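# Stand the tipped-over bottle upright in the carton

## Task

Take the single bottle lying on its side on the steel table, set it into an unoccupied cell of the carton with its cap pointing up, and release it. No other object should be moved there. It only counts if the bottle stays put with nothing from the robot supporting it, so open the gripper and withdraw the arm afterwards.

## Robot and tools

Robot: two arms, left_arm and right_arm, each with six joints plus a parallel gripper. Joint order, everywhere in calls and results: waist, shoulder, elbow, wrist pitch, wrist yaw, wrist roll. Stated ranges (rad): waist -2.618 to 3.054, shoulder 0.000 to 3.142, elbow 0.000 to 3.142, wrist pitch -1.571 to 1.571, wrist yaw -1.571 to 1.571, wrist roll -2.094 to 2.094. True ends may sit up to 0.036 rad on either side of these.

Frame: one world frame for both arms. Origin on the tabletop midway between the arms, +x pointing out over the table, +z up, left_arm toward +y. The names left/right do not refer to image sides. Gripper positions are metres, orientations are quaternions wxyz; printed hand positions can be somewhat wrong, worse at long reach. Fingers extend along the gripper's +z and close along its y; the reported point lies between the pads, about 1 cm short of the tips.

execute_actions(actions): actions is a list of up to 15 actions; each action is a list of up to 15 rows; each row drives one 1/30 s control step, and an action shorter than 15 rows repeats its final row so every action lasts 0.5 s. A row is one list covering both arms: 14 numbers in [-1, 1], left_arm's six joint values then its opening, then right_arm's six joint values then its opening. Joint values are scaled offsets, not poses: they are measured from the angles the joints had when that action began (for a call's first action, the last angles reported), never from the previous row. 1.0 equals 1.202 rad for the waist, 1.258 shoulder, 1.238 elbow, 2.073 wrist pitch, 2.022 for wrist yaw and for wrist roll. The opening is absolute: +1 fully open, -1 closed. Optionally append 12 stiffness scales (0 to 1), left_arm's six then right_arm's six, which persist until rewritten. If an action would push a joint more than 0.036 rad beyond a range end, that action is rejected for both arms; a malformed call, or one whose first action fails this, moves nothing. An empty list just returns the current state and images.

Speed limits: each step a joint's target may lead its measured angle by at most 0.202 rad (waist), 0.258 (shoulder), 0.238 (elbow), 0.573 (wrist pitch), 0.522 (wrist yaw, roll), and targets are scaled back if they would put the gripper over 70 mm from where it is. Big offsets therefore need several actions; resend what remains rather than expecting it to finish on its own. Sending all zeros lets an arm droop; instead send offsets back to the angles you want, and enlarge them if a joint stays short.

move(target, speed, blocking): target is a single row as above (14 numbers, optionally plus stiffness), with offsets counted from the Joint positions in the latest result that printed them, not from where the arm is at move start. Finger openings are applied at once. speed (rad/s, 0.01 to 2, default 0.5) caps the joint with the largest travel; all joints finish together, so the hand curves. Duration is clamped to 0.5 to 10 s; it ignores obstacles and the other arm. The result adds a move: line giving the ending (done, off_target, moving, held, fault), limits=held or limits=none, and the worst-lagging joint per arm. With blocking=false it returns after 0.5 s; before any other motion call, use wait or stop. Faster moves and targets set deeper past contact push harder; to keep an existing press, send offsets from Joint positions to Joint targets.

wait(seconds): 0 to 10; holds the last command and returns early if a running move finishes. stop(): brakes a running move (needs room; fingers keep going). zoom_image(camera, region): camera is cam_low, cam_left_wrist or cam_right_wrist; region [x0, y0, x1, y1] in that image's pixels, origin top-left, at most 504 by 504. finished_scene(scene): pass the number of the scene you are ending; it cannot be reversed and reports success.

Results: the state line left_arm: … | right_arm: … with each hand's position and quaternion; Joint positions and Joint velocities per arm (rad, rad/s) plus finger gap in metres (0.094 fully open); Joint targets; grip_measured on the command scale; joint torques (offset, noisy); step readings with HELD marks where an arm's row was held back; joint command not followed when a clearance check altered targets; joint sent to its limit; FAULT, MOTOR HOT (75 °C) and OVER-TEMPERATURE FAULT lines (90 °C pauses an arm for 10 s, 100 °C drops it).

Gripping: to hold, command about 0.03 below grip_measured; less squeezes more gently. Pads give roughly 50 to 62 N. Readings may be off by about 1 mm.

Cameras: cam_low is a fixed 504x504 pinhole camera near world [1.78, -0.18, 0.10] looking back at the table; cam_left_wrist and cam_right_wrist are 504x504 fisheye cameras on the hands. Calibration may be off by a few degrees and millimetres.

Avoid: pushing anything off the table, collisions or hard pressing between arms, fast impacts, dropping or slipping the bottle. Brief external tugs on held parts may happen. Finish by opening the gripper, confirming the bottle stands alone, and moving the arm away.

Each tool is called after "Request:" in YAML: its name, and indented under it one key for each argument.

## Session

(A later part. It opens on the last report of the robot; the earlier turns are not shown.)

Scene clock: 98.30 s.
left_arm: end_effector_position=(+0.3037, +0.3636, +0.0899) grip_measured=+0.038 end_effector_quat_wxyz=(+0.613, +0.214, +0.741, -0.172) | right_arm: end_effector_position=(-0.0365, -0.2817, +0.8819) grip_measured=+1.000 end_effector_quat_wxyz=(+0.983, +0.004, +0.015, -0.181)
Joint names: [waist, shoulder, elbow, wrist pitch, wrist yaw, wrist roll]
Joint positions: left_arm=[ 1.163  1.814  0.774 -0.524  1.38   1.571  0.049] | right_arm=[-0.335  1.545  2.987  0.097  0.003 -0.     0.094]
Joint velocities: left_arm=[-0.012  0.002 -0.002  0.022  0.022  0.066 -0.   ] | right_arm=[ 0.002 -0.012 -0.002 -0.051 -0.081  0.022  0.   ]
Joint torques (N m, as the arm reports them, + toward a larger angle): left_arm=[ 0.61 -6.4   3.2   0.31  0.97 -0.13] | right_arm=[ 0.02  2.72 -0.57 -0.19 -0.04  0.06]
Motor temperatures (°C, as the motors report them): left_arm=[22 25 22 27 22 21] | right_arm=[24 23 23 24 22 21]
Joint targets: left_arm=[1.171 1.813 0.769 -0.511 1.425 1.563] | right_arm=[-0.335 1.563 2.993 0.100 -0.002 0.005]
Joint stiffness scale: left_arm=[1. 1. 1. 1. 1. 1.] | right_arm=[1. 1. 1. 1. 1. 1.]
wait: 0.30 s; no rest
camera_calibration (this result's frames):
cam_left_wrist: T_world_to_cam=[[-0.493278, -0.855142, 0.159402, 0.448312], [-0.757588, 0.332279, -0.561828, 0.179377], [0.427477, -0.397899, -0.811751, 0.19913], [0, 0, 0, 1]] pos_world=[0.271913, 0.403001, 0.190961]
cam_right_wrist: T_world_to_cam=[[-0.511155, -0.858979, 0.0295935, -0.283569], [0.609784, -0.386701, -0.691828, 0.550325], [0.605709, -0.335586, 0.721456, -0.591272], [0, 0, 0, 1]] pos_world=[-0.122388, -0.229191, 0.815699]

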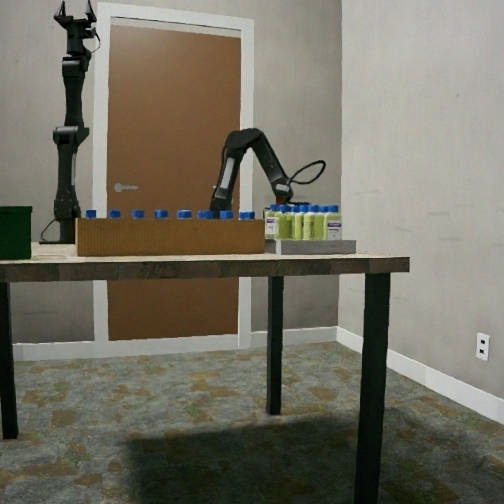

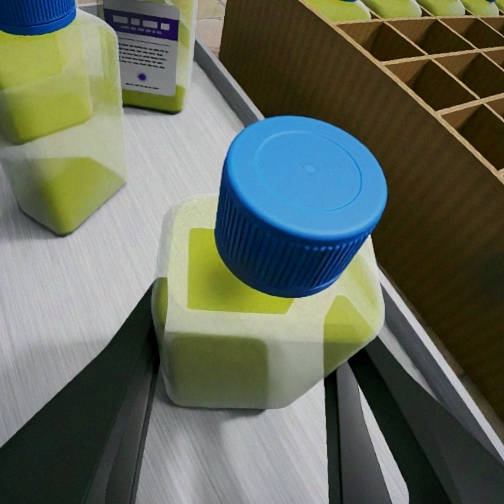

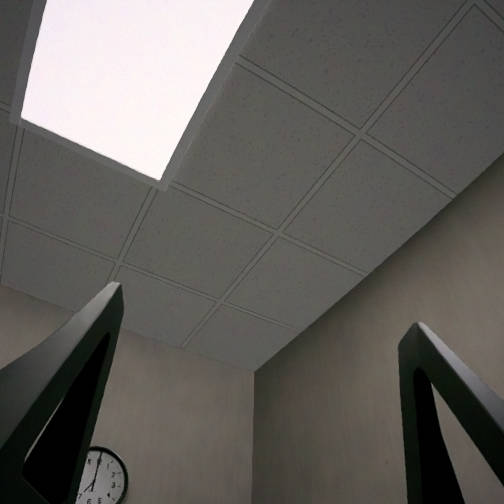

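Request:
execute_actions:
  actions:
    - [[0.0067,0.0002,-0.0044,0.0075,0.0223,-0.004,0.015,0,0.0143,0.0048,0.0014,-0.0025,0.0025,1.0],[0.0067,0.0014,-0.0049,0.0090,0.0223,-0.004,0.015,0,0.0143,0.0048,0.0014,-0.0025,0.0025,1.0],[0.0067,0.0029,-0.0055,0.0105,0.0223,-0.004,0.015,0,0.0143,0.0048,0.0014,-0.0025,0.0025,1.0],[0.0067,0.0046,-0.0061,0.0120,0.0223,-0.004,0.015,0,0.0143,0.0048,0.0014,-0.0025,0.0025,1.0],[0.0067,0.0066,-0.0069,0.0138,0.0223,-0.004,0.015,0,0.0143,0.0048,0.0014,-0.0025,0.0025,1.0],[0.0067,0.0085,-0.0077,0.0155,0.0223,-0.004,0.015,0,0.0143,0.0048,0.0014,-0.0025,0.0025,1.0],[0.0067,0.0105,-0.0085,0.0172,0.0223,-0.004,0.015,0,0.0143,0.0048,0.0014,-0.0025,0.0025,1.0],[0.0067,0.0125,-0.0092,0.0190,0.0223,-0.004,0.015,0,0.0143,0.0048,0.0014,-0.0025,0.0025,1.0],[0.0067,0.0145,-0.0100,0.0205,0.0223,-0.004,0.015,0,0.0143,0.0048,0.0014,-0.0025,0.0025,1.0],[0.0067,0.0164,-0.0108,0.0220,0.0223,-0.004,0.015,0,0.0143,0.0048,0.0014,-0.0025,0.0025,1.0],[0.0067,0.0184,-0.0116,0.0235,0.0223,-0.004,0.015,0,0.0143,0.0048,0.0014,-0.0025,0.0025,1.0],[0.0067,0.0201,-0.0122,0.0250,0.0223,-0.004,0.015,0,0.0143,0.0048,0.0014,-0.0025,0.0025,1.0],[0.0067,0.0216,-0.0128,0.0262,0.0223,-0.004,0.015,0,0.0143,0.0048,0.0014,-0.0025,0.0025,1.0],[0.0067,0.0228,-0.0133,0.0270,0.0223,-0.004,0.015,0,0.0143,0.0048,0.0014,-0.0025,0.0025,1.0],[0.0067,0.0238,-0.0137,0.0270,0.0223,-0.004,0.015,0,0.0143,0.0048,0.0014,-0.0025,0.0025,1.0]]

Request:
wait:
  seconds: 0.3

Scene clock: 100.30 s.
left_arm: end_effector_position=(+0.3052, +0.3659, +0.0836) grip_measured=+0.038 end_effector_quat_wxyz=(+0.614, +0.216, +0.740, -0.169) | right_arm: end_effector_position=(-0.0365, -0.2817, +0.8819) grip_measured=+1.000 end_effector_quat_wxyz=(+0.983, +0.004, +0.015, -0.181)
Joint names: [waist, shoulder, elbow, wrist pitch, wrist yaw, wrist roll]
Joint positions: left_arm=[ 1.163  1.841  0.774 -0.49   1.38   1.57   0.049] | right_arm=[-0.335  1.545  2.987  0.097  0.003 -0.     0.094]
Joint velocities: left_arm=[-0.002  0.037  0.007  0.037  0.051 -0.081  0.001] | right_arm=[ 0.012  0.007 -0.012  0.051  0.022 -0.051  0.   ]
Joint torques (N m, as the arm reports them, + toward a larger angle): left_arm=[ 0.55 -6.42  2.34  0.34  0.98 -0.11] | right_arm=[ 0.02  2.75 -0.58 -0.17 -0.03  0.06]
Motor temperatures (°C, as the motors report them): left_arm=[22 25 22 27 22 21] | right_arm=[24 23 23 24 22 21]
Joint targets: left_arm=[1.171 1.844 0.757 -0.468 1.425 1.562] | right_arm=[-0.335 1.563 2.993 0.100 -0.002 0.005]
Joint stiffness scale: left_arm=[1. 1. 1. 1. 1. 1.] | right_arm=[1. 1. 1. 1. 1. 1.]
Step readings (joint positions):
0: left_arm=[1.163 1.814 0.774 -0.523 1.380 1.571] | right_arm=[-0.335 1.545 2.987 0.097 0.003 -0.000]
1: left_arm=[1.163 1.814 0.774 -0.522 1.380 1.571] | right_arm=[-0.335 1.545 2.987 0.097 0.003 -0.000]
2: left_arm=[1.163 1.814 0.774 -0.522 1.380 1.571] | right_arm=[-0.335 1.545 2.987 0.097 0.003 -0.000]
4: left_arm=[1.163 1.814 0.774 -0.519 1.380 1.570] | right_arm=[-0.335 1.545 2.987 0.097 0.003 -0.000]
8: left_arm=[1.163 1.820 0.774 -0.509 1.380 1.570] | right_arm=[-0.335 1.545 2.987 0.097 0.003 -0.000]
15: Joint positions above
camera_calibration (this result's frames):
cam_left_wrist: T_world_to_cam=[[-0.493875, -0.856236, 0.151486, 0.4533], [-0.755231, 0.336052, -0.562757, 0.174131], [0.430945, -0.392338, -0.812623, 0.191291], [0, 0, 0, 1]] pos_world=[0.272947, 0.404665, 0.184772]
cam_right_wrist: T_world_to_cam=[[-0.511141, -0.858974, 0.0299689, -0.283831], [0.609695, -0.38694, -0.691773, 0.550216], [0.605811, -0.335322, 0.721493, -0.59122], [0, 0, 0, 1]] pos_world=[-0.122373, -0.229152, 0.815692]

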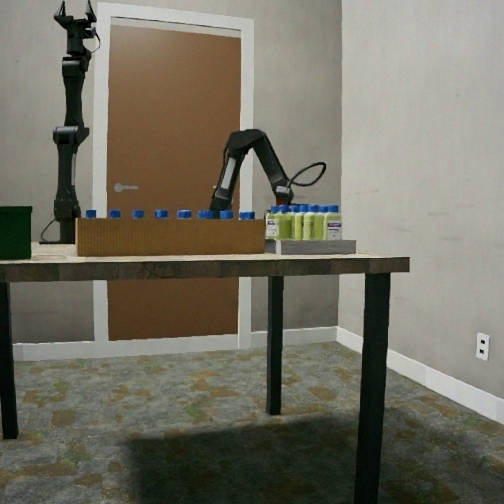

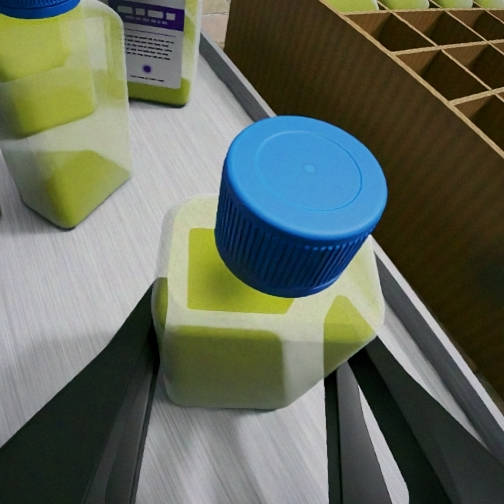

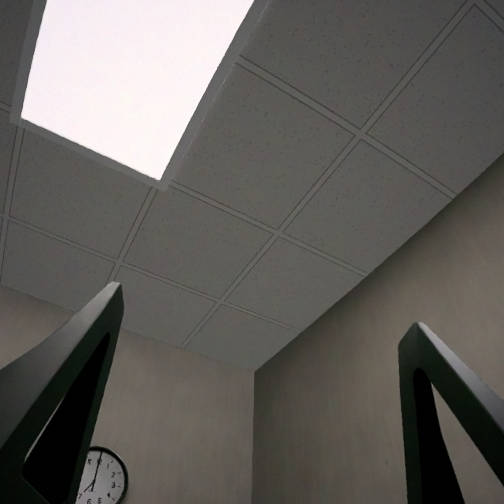

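Scene clock: 100.60 s.
left_arm: end_effector_position=(+0.3056, +0.3666, +0.0836) grip_measured=+0.038 end_effector_quat_wxyz=(+0.615, +0.218, +0.739, -0.167) | right_arm: end_effector_position=(-0.0365, -0.2817, +0.8819) grip_measured=+1.000 end_effector_quat_wxyz=(+0.983, +0.004, +0.015, -0.181)
Joint names: [waist, shoulder, elbow, wrist pitch, wrist yaw, wrist roll]
Joint positions: left_arm=[ 1.163  1.842  0.774 -0.482  1.381  1.57   0.049] | right_arm=[-0.335  1.545  2.987  0.097  0.003 -0.     0.094]
Joint velocities: left_arm=[-0.012 -0.012  0.012  0.007  0.066  0.037 -0.   ] | right_arm=[ 0.017 -0.012  0.002  0.022 -0.081 -0.081  0.   ]
Joint torques (N m, as the arm reports them, + toward a larger angle): left_arm=[ 0.53 -6.25  2.44  0.33  0.97 -0.06] | right_arm=[ 0.03  2.72 -0.55 -0.17 -0.03  0.06]
Motor temperatures (°C, as the motors report them): left_arm=[22 25 22 27 22 21] | right_arm=[24 23 23 24 22 21]
Joint targets: left_arm=[1.171 1.844 0.757 -0.468 1.425 1.562] | right_arm=[-0.335 1.563 2.993 0.100 -0.002 0.005]
Joint stiffness scale: left_arm=[1. 1. 1. 1. 1. 1.] | right_arm=[1. 1. 1. 1. 1. 1.]
wait: 0.30 s; no rest
camera_calibration (this result's frames):
cam_left_wrist: T_world_to_cam=[[-0.494599, -0.856919, 0.145126, 0.455041], [-0.75256, 0.338723, -0.56473, 0.172629], [0.43477, -0.388531, -0.812415, 0.18876], [0, 0, 0, 1]] pos_world=[0.272909, 0.404799, 0.184802]
cam_right_wrist: T_world_to_cam=[[-0.511141, -0.858974, 0.0299689, -0.283831], [0.609695, -0.38694, -0.691773, 0.550216], [0.605811, -0.335322, 0.721493, -0.59122], [0, 0, 0, 1]] pos_world=[-0.122373, -0.229152, 0.815692]

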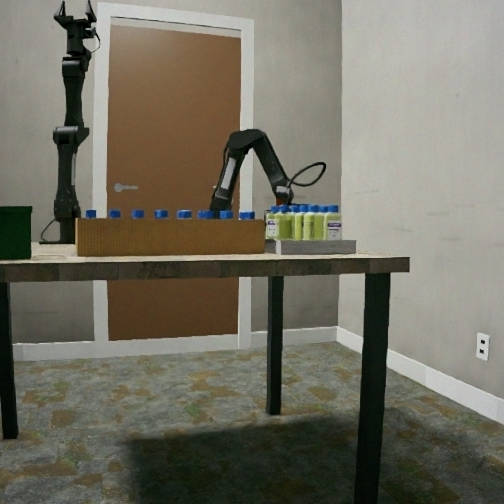

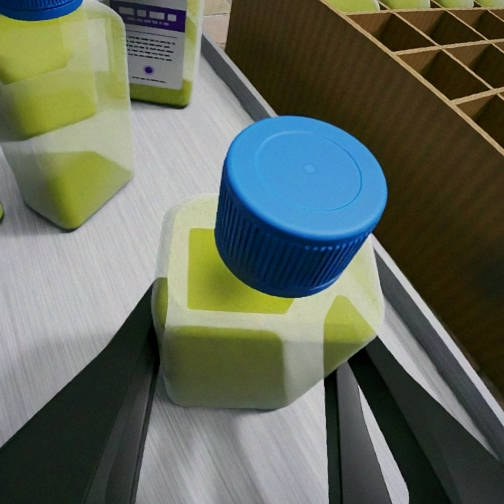

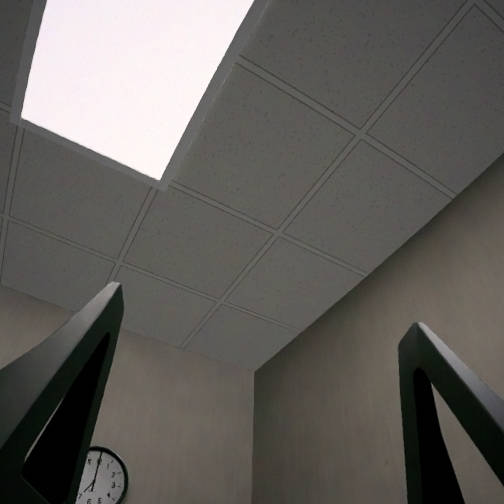

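Request:
zoom_image:
  camera: "cam_low"
  region: [250,180,320,260]

Region (250, 180, 320, 260) of cam_low's 504x504 image, scaled by 6.300, with more detail than that image has; it fills the left 441 columns of this view, and the rest is white.

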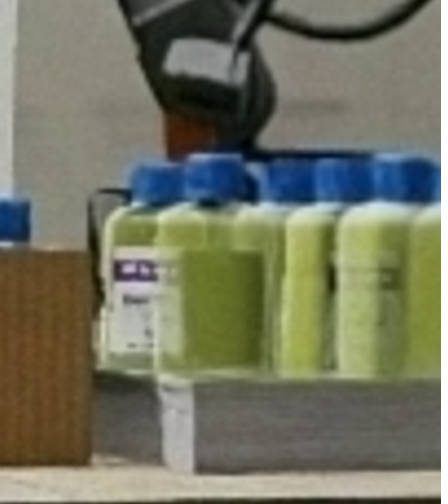

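Request:
execute_actions:
  actions:
    - [[0.0067,0.0015,-0.0130,0.0068,0.0218,-0.004,0.022,0,0.0143,0.0048,0.0014,-0.0025,0.0025,1.0],[0.0067,0.0014,-0.0122,0.0068,0.0214,-0.004,0.029,0,0.0143,0.0048,0.0014,-0.0025,0.0025,1.0],[0.0067,0.0013,-0.0114,0.0068,0.0208,-0.004,0.035,0,0.0143,0.0048,0.0014,-0.0025,0.0025,1.0],[0.0067,0.0012,-0.0106,0.0068,0.0200,-0.004,0.040,0,0.0143,0.0048,0.0014,-0.0025,0.0025,1.0],[0.0067,0.0011,-0.0098,0.0068,0.0192,-0.004,0.045,0,0.0143,0.0048,0.0014,-0.0025,0.0025,1.0],[0.0067,0.0010,-0.0090,0.0068,0.0184,-0.004,0.050,0,0.0143,0.0048,0.0014,-0.0025,0.0025,1.0],[0.0067,0.0009,-0.0083,0.0068,0.0176,-0.004,0.056,0,0.0143,0.0048,0.0014,-0.0025,0.0025,1.0],[0.0067,0.0008,-0.0077,0.0068,0.0168,-0.004,0.063,0,0.0143,0.0048,0.0014,-0.0025,0.0025,1.0],[0.0067,0.0006,-0.0072,0.0068,0.0160,-0.004,0.071,0,0.0143,0.0048,0.0014,-0.0025,0.0025,1.0],[0.0067,0.0005,-0.0068,0.0068,0.0152,-0.004,0.082,0,0.0143,0.0048,0.0014,-0.0025,0.0025,1.0],[0.0067,0.0004,-0.0064,0.0068,0.0144,-0.004,0.10,0,0.0143,0.0048,0.0014,-0.0025,0.0025,1.0],[0.0067,0.0003,-0.0061,0.0068,0.0136,-0.004,0.13,0,0.0143,0.0048,0.0014,-0.0025,0.0025,1.0],[0.0067,0.0002,-0.0059,0.0068,0.0129,-0.004,0.17,0,0.0143,0.0048,0.0014,-0.0025,0.0025,1.0],[0.0067,0.0001,-0.0057,0.0068,0.0123,-0.004,0.22,0,0.0143,0.0048,0.0014,-0.0025,0.0025,1.0],[0.0067,0.0,-0.0057,0.0068,0.0119,-0.004,0.28,0,0.0143,0.0048,0.0014,-0.0025,0.0025,1.0]]

Scene clock: 107.23 s.
left_arm: end_effector_position=(+0.3058, +0.3668, +0.0836) grip_measured=+0.248 end_effector_quat_wxyz=(+0.615, +0.219, +0.739, -0.166) | right_arm: end_effector_position=(-0.0365, -0.2816, +0.8819) grip_measured=+1.000 end_effector_quat_wxyz=(+0.983, +0.004, +0.015, -0.181)
Joint names: [waist, shoulder, elbow, wrist pitch, wrist yaw, wrist roll]
Joint positions: left_arm=[ 1.163  1.842  0.774 -0.48   1.381  1.57   0.059] | right_arm=[-0.335  1.545  2.987  0.097  0.002 -0.     0.094]
Joint velocities: left_arm=[-0.002 -0.007  0.007  0.022  0.007 -0.037  0.059] | right_arm=[ 0.012 -0.002  0.002  0.022  0.007 -0.007  0.   ]
Joint torques (N m, as the arm reports them, + toward a larger angle): left_arm=[ 0.66 -6.47  3.1   0.39  0.83 -0.11] | right_arm=[ 0.04  2.75 -0.56 -0.17 -0.03  0.06]
Motor temperatures (°C, as the motors report them): left_arm=[22 25 22 27 22 21] | right_arm=[24 23 23 24 22 21]
Joint targets: left_arm=[1.171 1.842 0.767 -0.468 1.405 1.562] | right_arm=[-0.335 1.563 2.993 0.100 -0.003 0.005]
Joint stiffness scale: left_arm=[1. 1. 1. 1. 1. 1.] | right_arm=[1. 1. 1. 1. 1. 1.]
Step readings (joint positions):
0: left_arm=[1.163 1.842 0.774 -0.480 1.381 1.570] | right_arm=[-0.335 1.545 2.987 0.097 0.003 -0.000]
1: left_arm=[1.163 1.842 0.774 -0.480 1.381 1.570] | right_arm=[-0.335 1.545 2.987 0.097 0.003 -0.000]
2: left_arm=[1.163 1.842 0.774 -0.480 1.381 1.570] | right_arm=[-0.335 1.545 2.987 0.097 0.003 -0.000]
4: left_arm=[1.163 1.842 0.774 -0.480 1.381 1.570] | right_arm=[-0.335 1.545 2.987 0.097 0.003 -0.000]
8: left_arm=[1.163 1.842 0.774 -0.480 1.381 1.570] | right_arm=[-0.335 1.545 2.987 0.097 0.003 -0.000]
15: Joint positions above
camera_calibration (this result's frames):
cam_left_wrist: T_world_to_cam=[[-0.494773, -0.857199, 0.142863, 0.45562], [-0.751877, 0.339821, -0.56498, 0.172068], [0.435753, -0.386952, -0.812642, 0.187927], [0, 0, 0, 1]] pos_world=[0.272912, 0.404804, 0.184841]
cam_right_wrist: T_world_to_cam=[[-0.511127, -0.85897, 0.0303443, -0.284093], [0.609605, -0.387179, -0.691718, 0.550107], [0.605913, -0.335057, 0.72153, -0.591169], [0, 0, 0, 1]] pos_world=[-0.122359, -0.229113, 0.815685]

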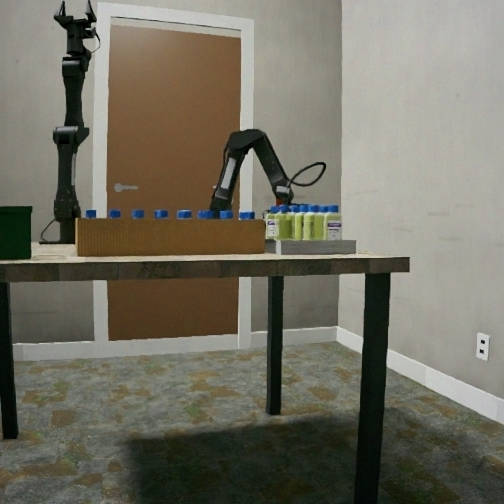

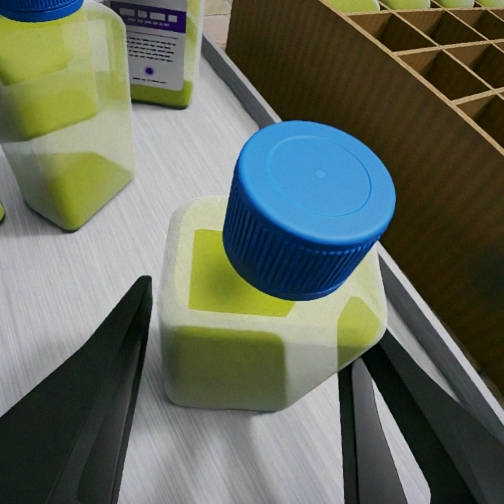

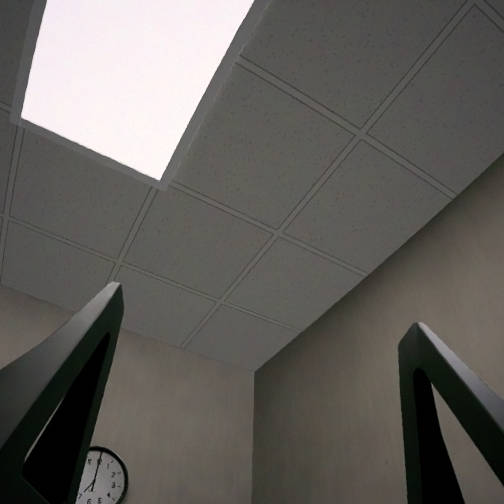

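Request:
move:
  target: [-0.1306,-0.2611,0.2310,-0.2074,-0.2651,-0.1197,0.7, 0,0.0143,0.0048,0.0014,-0.0025,0.0025,1.0]
  speed: 0.7

Scene clock: 110.77 s.
left_arm: end_effector_position=(+0.3056, +0.3694, +0.1336) grip_measured=+0.698 end_effector_quat_wxyz=(+0.398, +0.250, +0.876, -0.105) | right_arm: end_effector_position=(-0.0365, -0.2816, +0.8819) grip_measured=+1.000 end_effector_quat_wxyz=(+0.983, +0.004, +0.015, -0.181)
Joint names: [waist, shoulder, elbow, wrist pitch, wrist yaw, wrist roll]
Joint positions: left_arm=[ 1.013  1.527  1.039 -0.894  0.833  1.337  0.08 ] | right_arm=[-0.335  1.545  2.987  0.097  0.002 -0.     0.094]
Joint velocities: left_arm=[-0.002 -0.002 -0.012 -0.007 -0.037 -0.037 -0.   ] | right_arm=[-0.027 -0.002 -0.002  0.081 -0.051  0.183  0.   ]
Joint torques (N m, as the arm reports them, + toward a larger angle): left_arm=[-0.67 -6.72  6.83  0.29  0.52 -0.11] | right_arm=[ 0.04  2.71 -0.63 -0.17 -0.05  0.04]
Motor temperatures (°C, as the motors report them): left_arm=[22 25 22 27 22 21] | right_arm=[24 23 23 24 22 21]
Joint targets: left_arm=[1.006 1.513 1.060 -0.910 0.845 1.328] | right_arm=[-0.335 1.563 2.993 0.100 -0.002 0.005]
Joint stiffness scale: left_arm=[1. 1. 1. 1. 1. 1.] | right_arm=[1. 1. 1. 1. 1. 1.]
move: off_target (left_arm); limits=none; left_arm: farthest joint: the elbow, 0.021 radians from its target (0.286 radians at the start); right_arm: farthest joint: the shoulder, 0.018 radians from its target (0.018 radians at the start)
camera_calibration (this result's frames):
cam_left_wrist: T_world_to_cam=[[-0.420088, -0.900519, 0.11221, 0.447951], [-0.907326, 0.414483, -0.0704545, 0.153101], [0.0169363, -0.131408, -0.991184, 0.287096], [0, 0, 0, 1]] pos_world=[0.322229, 0.377658, 0.245087]
cam_right_wrist: T_world_to_cam=[[-0.511127, -0.85897, 0.0303443, -0.284093], [0.609605, -0.387179, -0.691718, 0.550107], [0.605913, -0.335057, 0.72153, -0.591169], [0, 0, 0, 1]] pos_world=[-0.122359, -0.229113, 0.815685]

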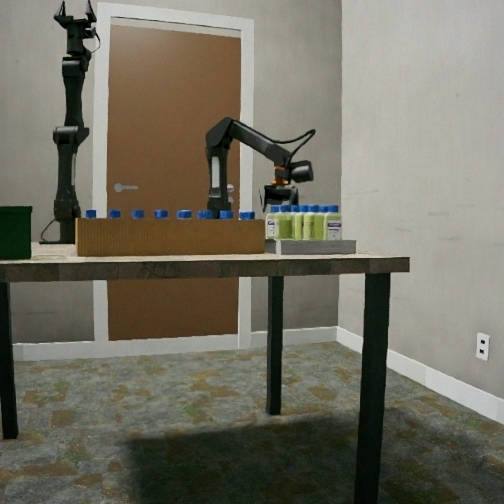

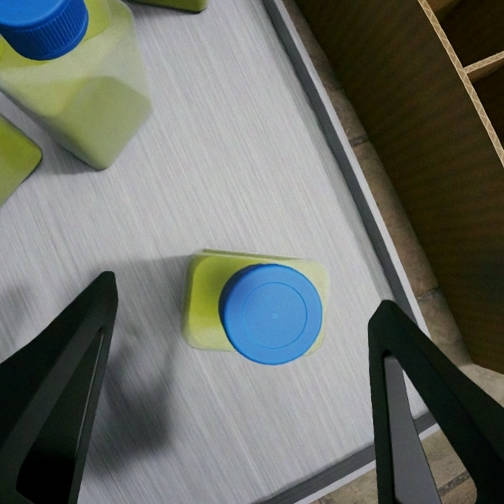

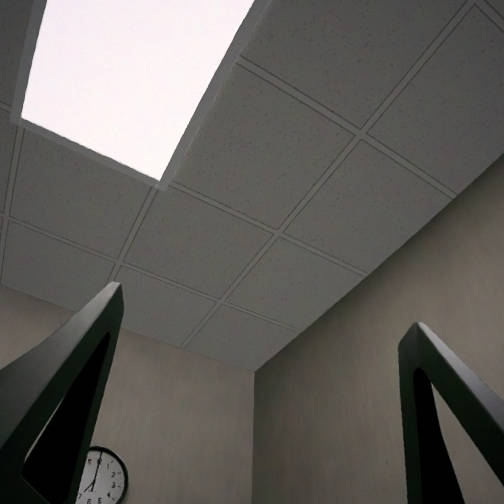

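Request:
zoom_image:
  camera: "cam_left_wrist"
  region: [80,220,420,420]

Region (80, 220, 420, 420) of cam_left_wrist's 504x504 image, scaled by 1.482, with more detail than that image has; it fills the top 296 rows of this view, and the rest is white.

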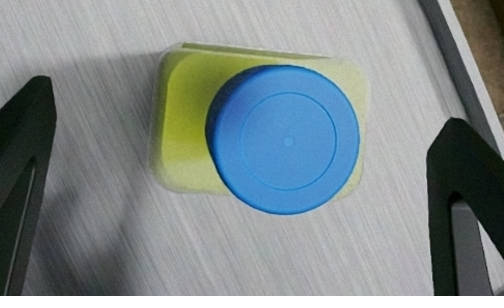

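Request:
execute_actions:
  actions:
    - [[-0.0062,-0.0118,0.0125,-0.0080,0.0059,-0.0045,0.7,0,0.0143,0.0048,0.0014,-0.0025,0.0025,1.0],[-0.0067,-0.0127,0.0080,-0.0084,0.0059,-0.0045,0.65,0,0.0143,0.0048,0.0014,-0.0025,0.0025,1.0],[-0.0073,-0.0140,0.0040,-0.0088,0.0059,-0.0045,0.60,0,0.0143,0.0048,0.0014,-0.0025,0.0025,1.0],[-0.0080,-0.0155,0.0005,-0.0093,0.0059,-0.0045,0.55,0,0.0143,0.0048,0.0014,-0.0025,0.0025,1.0],[-0.0087,-0.0170,-0.0025,-0.0098,0.0059,-0.0045,0.50,0,0.0143,0.0048,0.0014,-0.0025,0.0025,1.0],[-0.0094,-0.0186,-0.0050,-0.0103,0.0059,-0.0045,0.44,0,0.0143,0.0048,0.0014,-0.0025,0.0025,1.0],[-0.0101,-0.0202,-0.0073,-0.0108,0.0059,-0.0045,0.38,0,0.0143,0.0048,0.0014,-0.0025,0.0025,1.0],[-0.0108,-0.0217,-0.0094,-0.0113,0.0059,-0.0045,0.32,0,0.0143,0.0048,0.0014,-0.0025,0.0025,1.0],[-0.0114,-0.0230,-0.0112,-0.0117,0.0059,-0.0045,0.26,0,0.0143,0.0048,0.0014,-0.0025,0.0025,1.0],[-0.0119,-0.0241,-0.0127,-0.0121,0.0059,-0.0045,0.20,0,0.0143,0.0048,0.0014,-0.0025,0.0025,1.0],[-0.0122,-0.0249,-0.0138,-0.0123,0.0059,-0.0045,0.14,0,0.0143,0.0048,0.0014,-0.0025,0.0025,1.0],[-0.0125,-0.0254,-0.0145,-0.0125,0.0059,-0.0045,0.09,0,0.0143,0.0048,0.0014,-0.0025,0.0025,1.0],[-0.0125,-0.0254,-0.0145,-0.0125,0.0059,-0.0045,0.05,0,0.0143,0.0048,0.0014,-0.0025,0.0025,1.0],[-0.0125,-0.0254,-0.0145,-0.0125,0.0059,-0.0045,0.02,0,0.0143,0.0048,0.0014,-0.0025,0.0025,1.0],[-0.0125,-0.0254,-0.0145,-0.0125,0.0059,-0.0045,0.0,0,0.0143,0.0048,0.0014,-0.0025,0.0025,1.0]]

Request:
wait:
  seconds: 0.3

Scene clock: 119.93 s.
left_arm: end_effector_position=(+0.3034, +0.3642, +0.1322) grip_measured=+0.014 end_effector_quat_wxyz=(+0.394, +0.250, +0.877, -0.112) | right_arm: end_effector_position=(-0.0365, -0.2816, +0.8819) grip_measured=+1.000 end_effector_quat_wxyz=(+0.983, +0.004, +0.015, -0.181)
Joint names: [waist, shoulder, elbow, wrist pitch, wrist yaw, wrist roll]
Joint positions: left_arm=[ 1.006  1.52   1.029 -0.903  0.831  1.336  0.048] | right_arm=[-0.335  1.545  2.987  0.097  0.002 -0.     0.094]
Joint velocities: left_arm=[ 0.002 -0.012 -0.017  0.022  0.022  0.037 -0.024] | right_arm=[ 0.012 -0.012 -0.017 -0.037 -0.007  0.037  0.   ]
Joint torques (N m, as the arm reports them, + toward a larger angle): left_arm=[-0.72 -7.24  4.77  0.35  0.53 -0.05] | right_arm=[-0.02  2.77 -0.56 -0.17 -0.04  0.04]
Motor temperatures (°C, as the motors report them): left_arm=[22 25 23 27 22 21] | right_arm=[24 23 23 24 22 21]
Joint targets: left_arm=[0.998 1.495 1.021 -0.920 0.845 1.328] | right_arm=[-0.335 1.563 2.993 0.100 -0.003 0.005]
Joint stiffness scale: left_arm=[1. 1. 1. 1. 1. 1.] | right_arm=[1. 1. 1. 1. 1. 1.]
Step readings (joint positions):
0: left_arm=[1.013 1.527 1.039 -0.894 0.832 1.336] | right_arm=[-0.335 1.545 2.987 0.097 0.002 -0.000]
1: left_arm=[1.013 1.527 1.039 -0.894 0.832 1.336] | right_arm=[-0.335 1.545 2.987 0.097 0.002 -0.000]
2: left_arm=[1.013 1.527 1.039 -0.894 0.832 1.336] | right_arm=[-0.335 1.545 2.987 0.097 0.002 -0.000]
4: left_arm=[1.013 1.527 1.039 -0.895 0.832 1.336] | right_arm=[-0.335 1.545 2.987 0.097 0.002 -0.000]
8: left_arm=[1.013 1.527 1.039 -0.897 0.831 1.336] | right_arm=[-0.335 1.545 2.987 0.097 0.002 -0.000]
15: Joint positions above
camera_calibration (this result's frames):
cam_left_wrist: T_world_to_cam=[[-0.424169, -0.896956, 0.124703, 0.440752], [-0.90556, 0.419137, -0.0654602, 0.150327], [0.00644722, -0.140692, -0.990032, 0.291487], [0, 0, 0, 1]] pos_world=[0.321204, 0.373338, 0.243459]
cam_right_wrist: T_world_to_cam=[[-0.511112, -0.858965, 0.0307198, -0.284356], [0.609516, -0.387418, -0.691663, 0.549997], [0.606015, -0.334793, 0.721567, -0.591117], [0, 0, 0, 1]] pos_world=[-0.122344, -0.229074, 0.815678]

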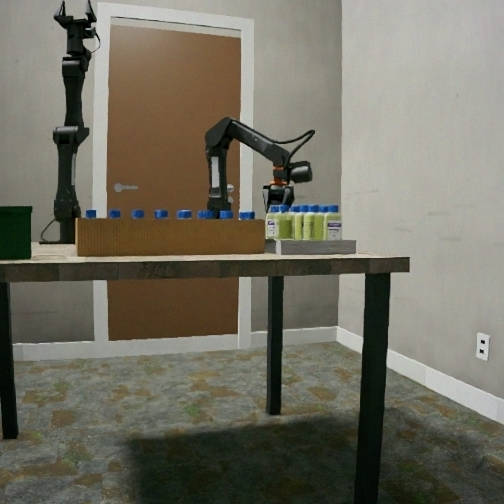

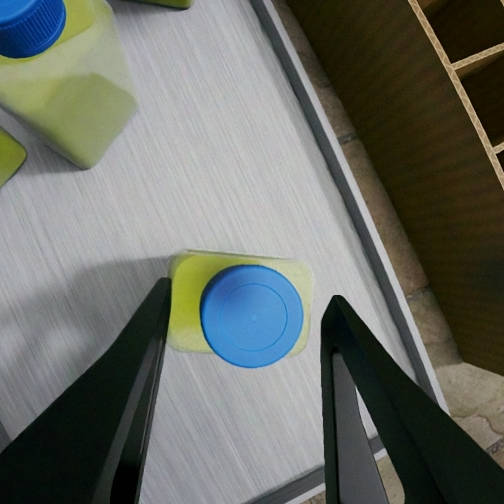

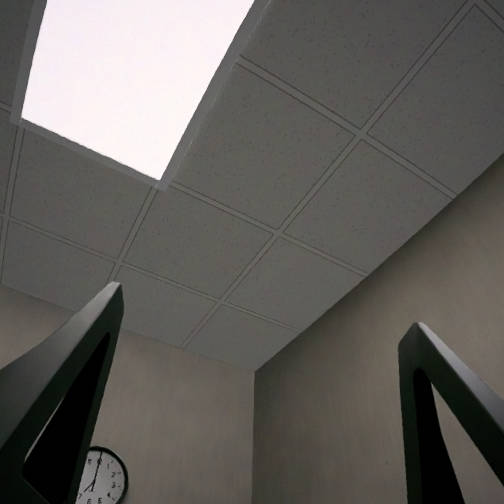

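Scene clock: 120.23 s.
left_arm: end_effector_position=(+0.3032, +0.3640, +0.1322) grip_measured=+0.002 end_effector_quat_wxyz=(+0.394, +0.250, +0.877, -0.112) | right_arm: end_effector_position=(-0.0365, -0.2816, +0.8819) grip_measured=+1.000 end_effector_quat_wxyz=(+0.983, +0.004, +0.015, -0.181)
Joint names: [waist, shoulder, elbow, wrist pitch, wrist yaw, wrist roll]
Joint positions: left_arm=[ 1.006  1.519  1.028 -0.904  0.831  1.336  0.047] | right_arm=[-0.335  1.545  2.987  0.097  0.002 -0.     0.094]
Joint velocities: left_arm=[ 0.002 -0.017  0.002  0.007 -0.022  0.022 -0.   ] | right_arm=[ 0.012 -0.002 -0.002  0.037 -0.022 -0.037  0.   ]
Joint torques (N m, as the arm reports them, + toward a larger angle): left_arm=[-0.57 -7.21  4.8   0.31  0.52 -0.09] | right_arm=[ 0.02  2.73 -0.55 -0.17 -0.05  0.06]
Motor temperatures (°C, as the motors report them): left_arm=[22 25 23 27 22 21] | right_arm=[24 23 23 24 22 21]
Joint targets: left_arm=[0.998 1.495 1.021 -0.919 0.845 1.328] | right_arm=[-0.335 1.563 2.993 0.100 -0.003 0.005]
Joint stiffness scale: left_arm=[1. 1. 1. 1. 1. 1.] | right_arm=[1. 1. 1. 1. 1. 1.]
wait: 0.30 s; at rest by 0.20 s
camera_calibration (this result's frames):
cam_left_wrist: T_world_to_cam=[[-0.424107, -0.896884, 0.125432, 0.440381], [-0.905593, 0.419099, -0.06525, 0.150254], [0.005953, -0.141264, -0.989954, 0.291779], [0, 0, 0, 1]] pos_world=[0.3211, 0.373217, 0.243414]
cam_right_wrist: T_world_to_cam=[[-0.511112, -0.858965, 0.0307198, -0.284356], [0.609516, -0.387418, -0.691663, 0.549997], [0.606015, -0.334793, 0.721567, -0.591117], [0, 0, 0, 1]] pos_world=[-0.122344, -0.229074, 0.815678]

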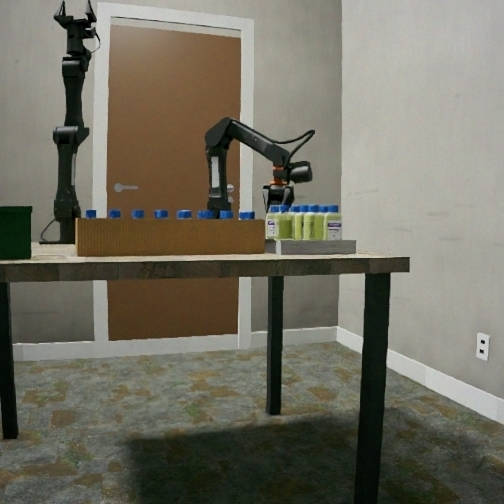

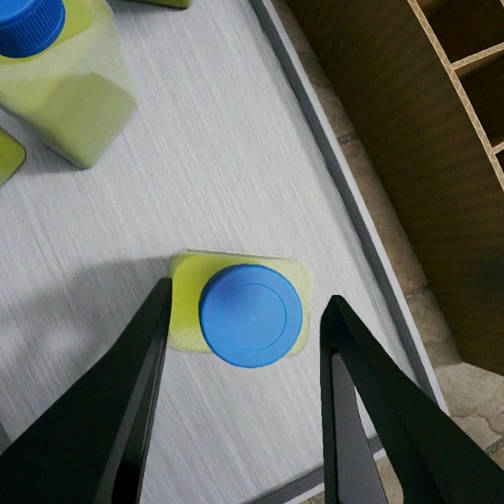

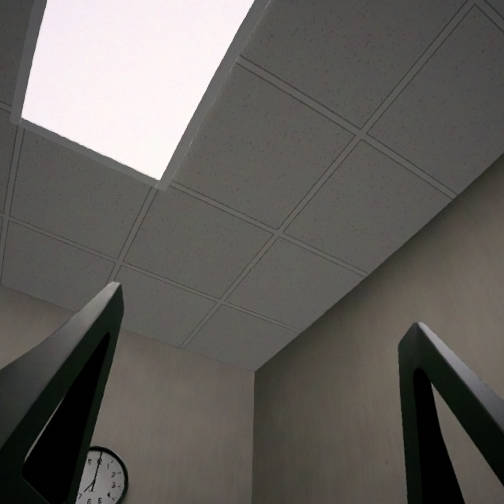

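Request:
execute_actions:
  actions:
    - [[-0.0067,-0.0191,-0.0057,-0.0077,0.0069,-0.004,-0.06,0,0.0143,0.0048,0.0014,-0.0025,0.0025,1.0],[-0.0067,-0.0191,-0.0057,-0.0077,0.0069,-0.004,-0.12,0,0.0143,0.0048,0.0014,-0.0025,0.0025,1.0],[-0.0067,-0.0191,-0.0057,-0.0077,0.0069,-0.004,-0.18,0,0.0143,0.0048,0.0014,-0.0025,0.0025,1.0],[-0.0067,-0.0191,-0.0057,-0.0077,0.0069,-0.004,-0.23,0,0.0143,0.0048,0.0014,-0.0025,0.0025,1.0],[-0.0067,-0.0191,-0.0057,-0.0077,0.0069,-0.004,-0.28,0,0.0143,0.0048,0.0014,-0.0025,0.0025,1.0],[-0.0067,-0.0191,-0.0057,-0.0077,0.0069,-0.004,-0.32,0,0.0143,0.0048,0.0014,-0.0025,0.0025,1.0],[-0.0067,-0.0191,-0.0057,-0.0077,0.0069,-0.004,-0.35,0,0.0143,0.0048,0.0014,-0.0025,0.0025,1.0],[-0.0067,-0.0191,-0.0057,-0.0077,0.0069,-0.004,-0.37,0,0.0143,0.0048,0.0014,-0.0025,0.0025,1.0],[-0.0067,-0.0191,-0.0057,-0.0077,0.0069,-0.004,-0.385,0,0.0143,0.0048,0.0014,-0.0025,0.0025,1.0],[-0.0067,-0.0191,-0.0057,-0.0077,0.0069,-0.004,-0.40,0,0.0143,0.0048,0.0014,-0.0025,0.0025,1.0],[-0.0067,-0.0191,-0.0057,-0.0077,0.0069,-0.004,-0.41,0,0.0143,0.0048,0.0014,-0.0025,0.0025,1.0],[-0.0067,-0.0191,-0.0057,-0.0077,0.0069,-0.004,-0.42,0,0.0143,0.0048,0.0014,-0.0025,0.0025,1.0],[-0.0067,-0.0191,-0.0057,-0.0077,0.0069,-0.004,-0.43,0,0.0143,0.0048,0.0014,-0.0025,0.0025,1.0],[-0.0067,-0.0191,-0.0057,-0.0077,0.0069,-0.004,-0.44,0,0.0143,0.0048,0.0014,-0.0025,0.0025,1.0],[-0.0067,-0.0191,-0.0057,-0.0077,0.0069,-0.004,-0.45,0,0.0143,0.0048,0.0014,-0.0025,0.0025,1.0]]

Request:
wait:
  seconds: 0.3

Scene clock: 122.37 s.
left_arm: end_effector_position=(+0.3037, +0.3637, +0.1346) grip_measured=-0.440 end_effector_quat_wxyz=(+0.398, +0.252, +0.875, -0.110) | right_arm: end_effector_position=(-0.0365, -0.2816, +0.8819) grip_measured=+1.000 end_effector_quat_wxyz=(+0.983, +0.004, +0.015, -0.181)
Joint names: [waist, shoulder, elbow, wrist pitch, wrist yaw, wrist roll]
Joint positions: left_arm=[ 1.006  1.512  1.028 -0.903  0.835  1.336  0.026] | right_arm=[-0.335  1.545  2.987  0.097  0.002 -0.     0.094]
Joint velocities: left_arm=[ 0.002 -0.017 -0.012 -0.037 -0.037  0.081 -0.007] | right_arm=[-0.017  0.007  0.007  0.037  0.051  0.007  0.   ]
Joint torques (N m, as the arm reports them, + toward a larger angle): left_arm=[-0.73 -6.73  4.78  0.28  0.46 -0.13] | right_arm=[ 0.    2.74 -0.56 -0.17 -0.04  0.06]
Motor temperatures (°C, as the motors report them): left_arm=[22 25 23 27 22 21] | right_arm=[24 23 23 24 22 21]
Joint targets: left_arm=[0.998 1.495 1.021 -0.920 0.845 1.328] | right_arm=[-0.335 1.563 2.993 0.100 -0.003 0.005]
Joint stiffness scale: left_arm=[1. 1. 1. 1. 1. 1.] | right_arm=[1. 1. 1. 1. 1. 1.]
Step readings (joint positions):
0: left_arm=[1.006 1.519 1.028 -0.904 0.831 1.336] | right_arm=[-0.335 1.545 2.987 0.097 0.002 -0.000]
1: left_arm=[1.006 1.519 1.028 -0.904 0.831 1.336] | right_arm=[-0.335 1.545 2.987 0.097 0.002 -0.000]
2: left_arm=[1.006 1.519 1.028 -0.904 0.831 1.336] | right_arm=[-0.335 1.545 2.987 0.097 0.002 -0.000]
4: left_arm=[1.006 1.519 1.028 -0.904 0.832 1.336] | right_arm=[-0.335 1.545 2.987 0.097 0.002 -0.000]
8: left_arm=[1.006 1.514 1.028 -0.903 0.834 1.336] | right_arm=[-0.335 1.545 2.987 0.097 0.002 -0.000]
15: Joint positions above
camera_calibration (this result's frames):
cam_left_wrist: T_world_to_cam=[[-0.42583, -0.897009, 0.118502, 0.44153], [-0.904689, 0.420028, -0.0715171, 0.151148], [0.0143772, -0.137662, -0.990375, 0.290312], [0, 0, 0, 1]] pos_world=[0.320585, 0.372535, 0.246005]
cam_right_wrist: T_world_to_cam=[[-0.511112, -0.858965, 0.0307198, -0.284356], [0.609516, -0.387418, -0.691663, 0.549997], [0.606015, -0.334793, 0.721567, -0.591117], [0, 0, 0, 1]] pos_world=[-0.122344, -0.229074, 0.815678]

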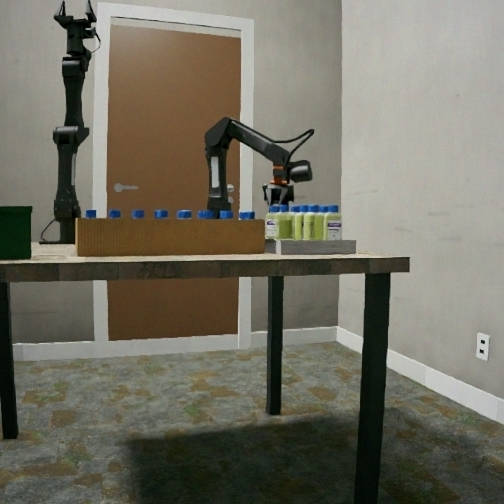

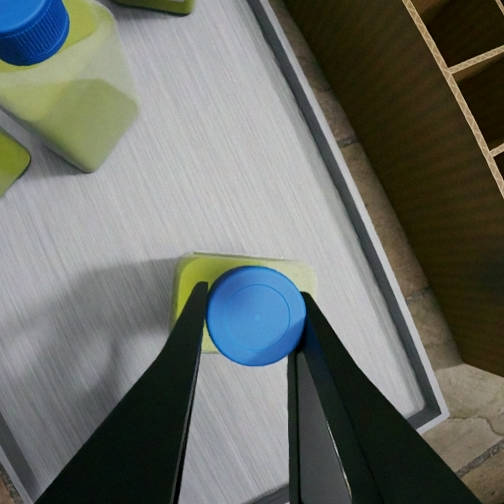

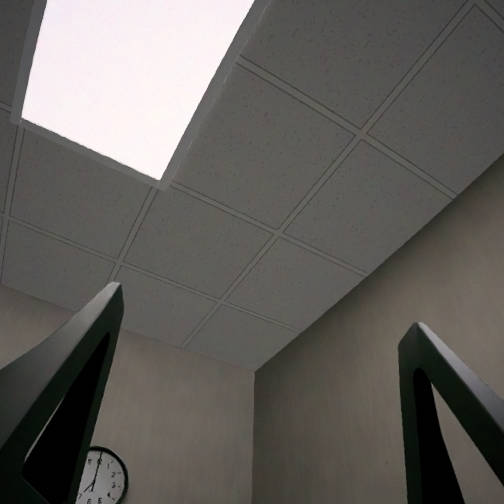

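Scene clock: 122.67 s.
left_arm: end_effector_position=(+0.3037, +0.3637, +0.1346) grip_measured=-0.442 end_effector_quat_wxyz=(+0.398, +0.252, +0.875, -0.110) | right_arm: end_effector_position=(-0.0365, -0.2816, +0.8819) grip_measured=+1.000 end_effector_quat_wxyz=(+0.983, +0.004, +0.015, -0.181)
Joint names: [waist, shoulder, elbow, wrist pitch, wrist yaw, wrist roll]
Joint positions: left_arm=[ 1.006  1.512  1.028 -0.903  0.835  1.336  0.026] | right_arm=[-0.335  1.545  2.987  0.097  0.002 -0.     0.094]
Joint velocities: left_arm=[-0.007  0.002 -0.002  0.022  0.066 -0.037 -0.001] | right_arm=[ 0.012  0.002 -0.002 -0.022 -0.007 -0.037  0.   ]
Joint torques (N m, as the arm reports them, + toward a larger angle): left_arm=[-0.81 -6.82  4.66  0.29  0.48 -0.11] | right_arm=[ 0.03  2.72 -0.59 -0.18 -0.04  0.08]
Motor temperatures (°C, as the motors report them): left_arm=[22 25 23 27 22 21] | right_arm=[24 23 23 24 22 21]
Joint targets: left_arm=[0.998 1.495 1.021 -0.920 0.845 1.328] | right_arm=[-0.335 1.563 2.993 0.100 -0.003 0.005]
Joint stiffness scale: left_arm=[1. 1. 1. 1. 1. 1.] | right_arm=[1. 1. 1. 1. 1. 1.]
wait: 0.30 s; at rest by 0.17 s
camera_calibration (this result's frames):
cam_left_wrist: T_world_to_cam=[[-0.42583, -0.897009, 0.118502, 0.44153], [-0.904689, 0.420028, -0.0715171, 0.151148], [0.0143772, -0.137662, -0.990375, 0.290312], [0, 0, 0, 1]] pos_world=[0.320585, 0.372535, 0.246005]
cam_right_wrist: T_world_to_cam=[[-0.511112, -0.858965, 0.0307198, -0.284356], [0.609516, -0.387418, -0.691663, 0.549997], [0.606015, -0.334793, 0.721567, -0.591117], [0, 0, 0, 1]] pos_world=[-0.122344, -0.229074, 0.815678]

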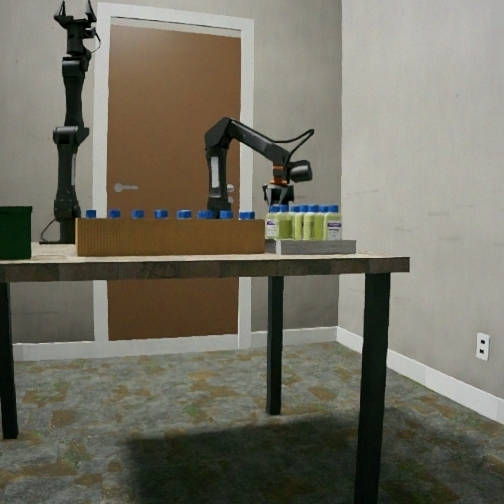

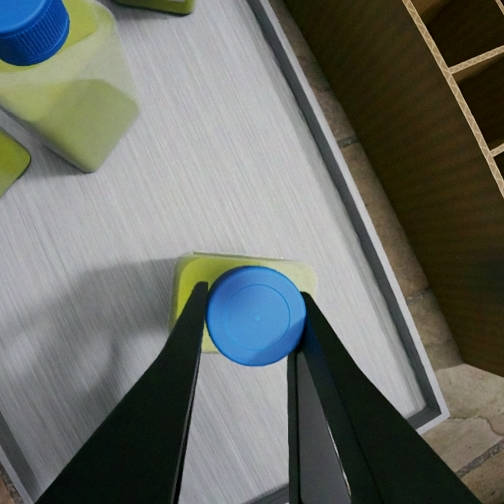

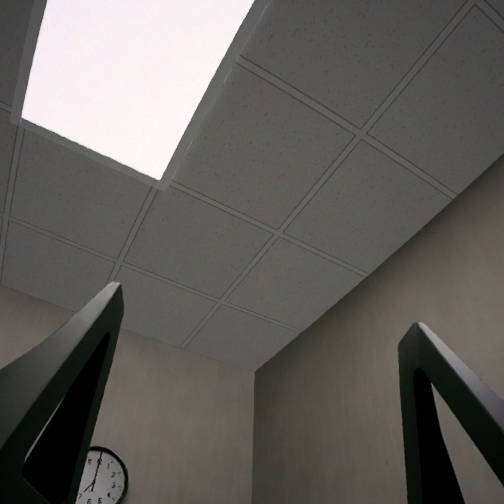

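Request:
execute_actions:
  actions:
    - [[-0.0067,-0.0135,-0.0057,-0.0082,0.0049,-0.004,-0.455,0,0.0143,0.0048,0.0014,-0.0025,0.0025,1.0],[-0.0067,-0.0135,-0.0057,-0.0082,0.0049,-0.004,-0.46,0,0.0143,0.0048,0.0014,-0.0025,0.0025,1.0],[-0.0067,-0.0135,-0.0057,-0.0082,0.0049,-0.004,-0.465,0,0.0143,0.0048,0.0014,-0.0025,0.0025,1.0],[-0.0067,-0.0135,-0.0057,-0.0082,0.0049,-0.004,-0.47,0,0.0143,0.0048,0.0014,-0.0025,0.0025,1.0],[-0.0067,-0.0135,-0.0057,-0.0082,0.0049,-0.004,-0.475,0,0.0143,0.0048,0.0014,-0.0025,0.0025,1.0]]

Scene clock: 124.00 s.
left_arm: end_effector_position=(+0.3037, +0.3638, +0.1346) grip_measured=-0.460 end_effector_quat_wxyz=(+0.398, +0.252, +0.875, -0.110) | right_arm: end_effector_position=(-0.0365, -0.2815, +0.8819) grip_measured=+1.000 end_effector_quat_wxyz=(+0.983, +0.004, +0.015, -0.181)
Joint names: [waist, shoulder, elbow, wrist pitch, wrist yaw, wrist roll]
Joint positions: left_arm=[ 1.006  1.512  1.028 -0.902  0.835  1.336  0.025] | right_arm=[-0.335  1.545  2.987  0.097  0.002 -0.     0.094]
Joint velocities: left_arm=[-0.002 -0.012 -0.012 -0.051 -0.022  0.037 -0.   ] | right_arm=[ 0.007 -0.017 -0.002 -0.066 -0.037  0.037  0.   ]
Joint torques (N m, as the arm reports them, + toward a larger angle): left_arm=[-0.7  -6.73  4.65  0.3   0.46 -0.09] | right_arm=[ 0.04  2.73 -0.56 -0.18 -0.04  0.07]
Motor temperatures (°C, as the motors report them): left_arm=[22 25 23 27 22 21] | right_arm=[24 23 23 24 22 21]
Joint targets: left_arm=[0.998 1.495 1.021 -0.919 0.845 1.328] | right_arm=[-0.335 1.563 2.993 0.100 -0.003 0.005]
Joint stiffness scale: left_arm=[1. 1. 1. 1. 1. 1.] | right_arm=[1. 1. 1. 1. 1. 1.]
Step readings (joint positions):
0: left_arm=[1.006 1.512 1.028 -0.903 0.835 1.336] | right_arm=[-0.335 1.545 2.987 0.097 0.002 -0.000]
1: left_arm=[1.006 1.512 1.028 -0.902 0.835 1.336] | right_arm=[-0.335 1.545 2.987 0.097 0.002 -0.000]
2: left_arm=[1.006 1.512 1.028 -0.902 0.835 1.336] | right_arm=[-0.335 1.545 2.987 0.097 0.002 -0.000]
4: left_arm=[1.006 1.512 1.028 -0.902 0.835 1.336] | right_arm=[-0.335 1.545 2.987 0.097 0.002 -0.000]
8: left_arm=[1.006 1.512 1.028 -0.902 0.835 1.336] | right_arm=[-0.335 1.545 2.987 0.097 0.002 -0.000]
15: Joint positions above
camera_calibration (this result's frames):
cam_left_wrist: T_world_to_cam=[[-0.42586, -0.897044, 0.118137, 0.441667], [-0.904671, 0.420048, -0.0716217, 0.15117], [0.0146244, -0.137376, -0.990411, 0.290157], [0, 0, 0, 1]] pos_world=[0.320604, 0.372557, 0.246025]
cam_right_wrist: T_world_to_cam=[[-0.511098, -0.85896, 0.0310952, -0.284618], [0.609427, -0.387657, -0.691607, 0.549888], [0.606117, -0.334529, 0.721604, -0.591065], [0, 0, 0, 1]] pos_world=[-0.12233, -0.229035, 0.815671]

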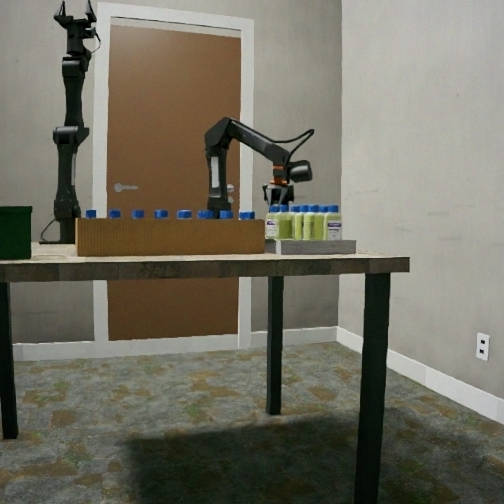

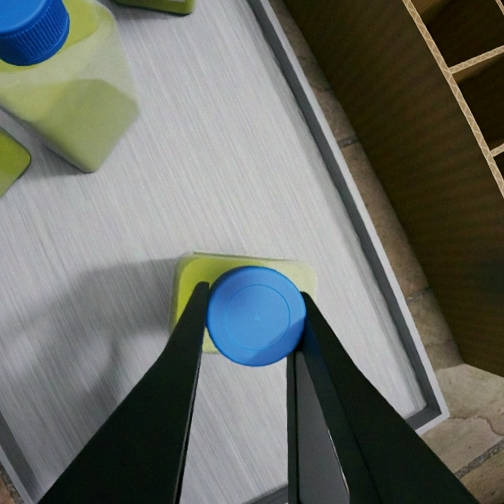

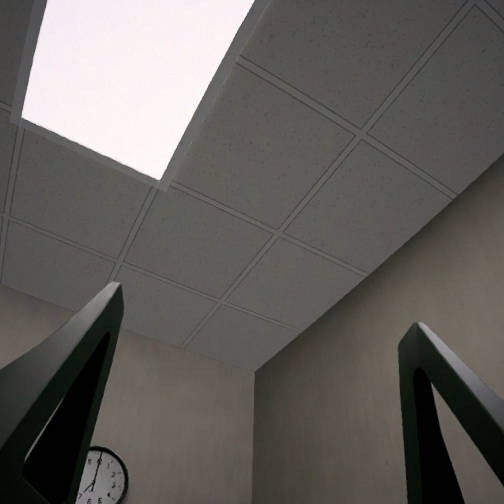

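Request:
zoom_image:
  camera: "cam_left_wrist"
  region: [160,230,350,400]

Request:
wait:
  seconds: 0

Region (160, 230, 350, 400) of cam_left_wrist's 504x504 image, scaled by 2.653, with more detail than that image has; it fills the top 451 rows of this view, and the rest is white.

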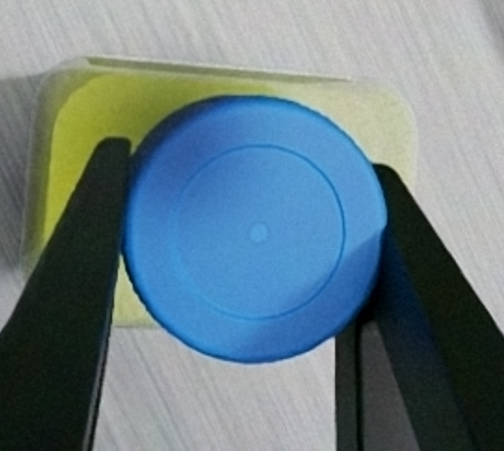

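Scene clock: 124.33 s.
left_arm: end_effector_position=(+0.3037, +0.3638, +0.1346) grip_measured=-0.460 end_effector_quat_wxyz=(+0.398, +0.252, +0.875, -0.110) | right_arm: end_effector_position=(-0.0365, -0.2815, +0.8819) grip_measured=+1.000 end_effector_quat_wxyz=(+0.983, +0.004, +0.015, -0.181)
Joint names: [waist, shoulder, elbow, wrist pitch, wrist yaw, wrist roll]
Joint positions: left_arm=[ 1.006  1.512  1.028 -0.902  0.835  1.336  0.025] | right_arm=[-0.335  1.545  2.987  0.097  0.002 -0.     0.094]
Joint velocities: left_arm=[-0.002 -0.012  0.012 -0.022 -0.022 -0.051 -0.   ] | right_arm=[ 0.002 -0.012 -0.027 -0.022  0.022 -0.066  0.   ]
Joint torques (N m, as the arm reports them, + toward a larger angle): left_arm=[-0.7  -6.83  4.74  0.3   0.44 -0.13] | right_arm=[ 0.03  2.73 -0.55 -0.17 -0.04  0.06]
Motor temperatures (°C, as the motors report them): left_arm=[22 25 23 27 22 21] | right_arm=[24 23 23 24 22 21]
Joint targets: left_arm=[0.998 1.495 1.021 -0.919 0.845 1.328] | right_arm=[-0.335 1.563 2.993 0.100 -0.003 0.005]
Joint stiffness scale: left_arm=[1. 1. 1. 1. 1. 1.] | right_arm=[1. 1. 1. 1. 1. 1.]
camera_calibration (this result's frames):
cam_left_wrist: T_world_to_cam=[[-0.42586, -0.897044, 0.118137, 0.441667], [-0.904671, 0.420048, -0.0716217, 0.15117], [0.0146244, -0.137376, -0.990411, 0.290157], [0, 0, 0, 1]] pos_world=[0.320604, 0.372557, 0.246025]
cam_right_wrist: T_world_to_cam=[[-0.511098, -0.85896, 0.0310952, -0.284618], [0.609427, -0.387657, -0.691607, 0.549888], [0.606117, -0.334529, 0.721604, -0.591065], [0, 0, 0, 1]] pos_world=[-0.12233, -0.229035, 0.815671]

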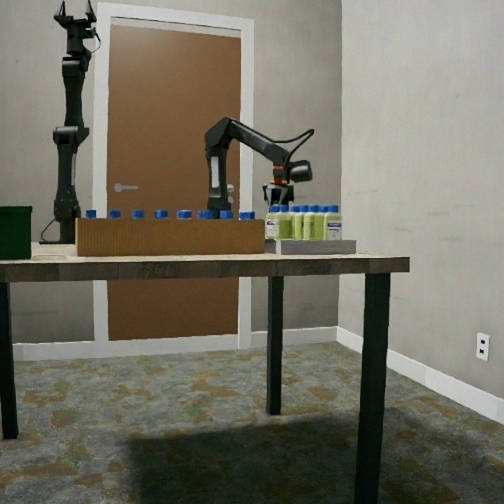

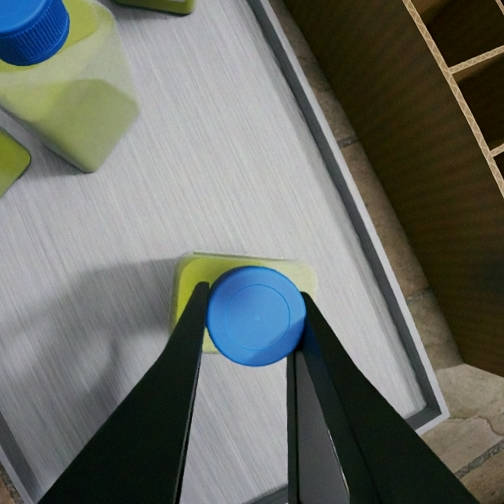

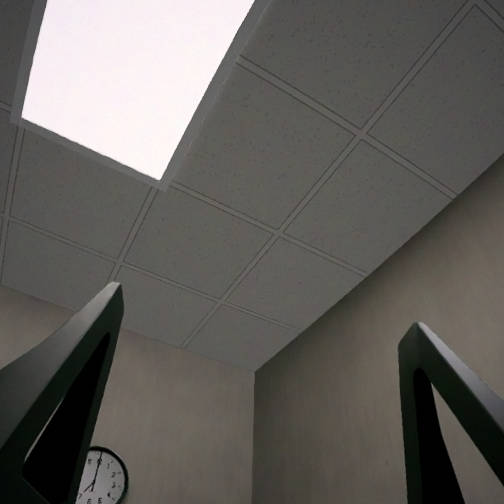

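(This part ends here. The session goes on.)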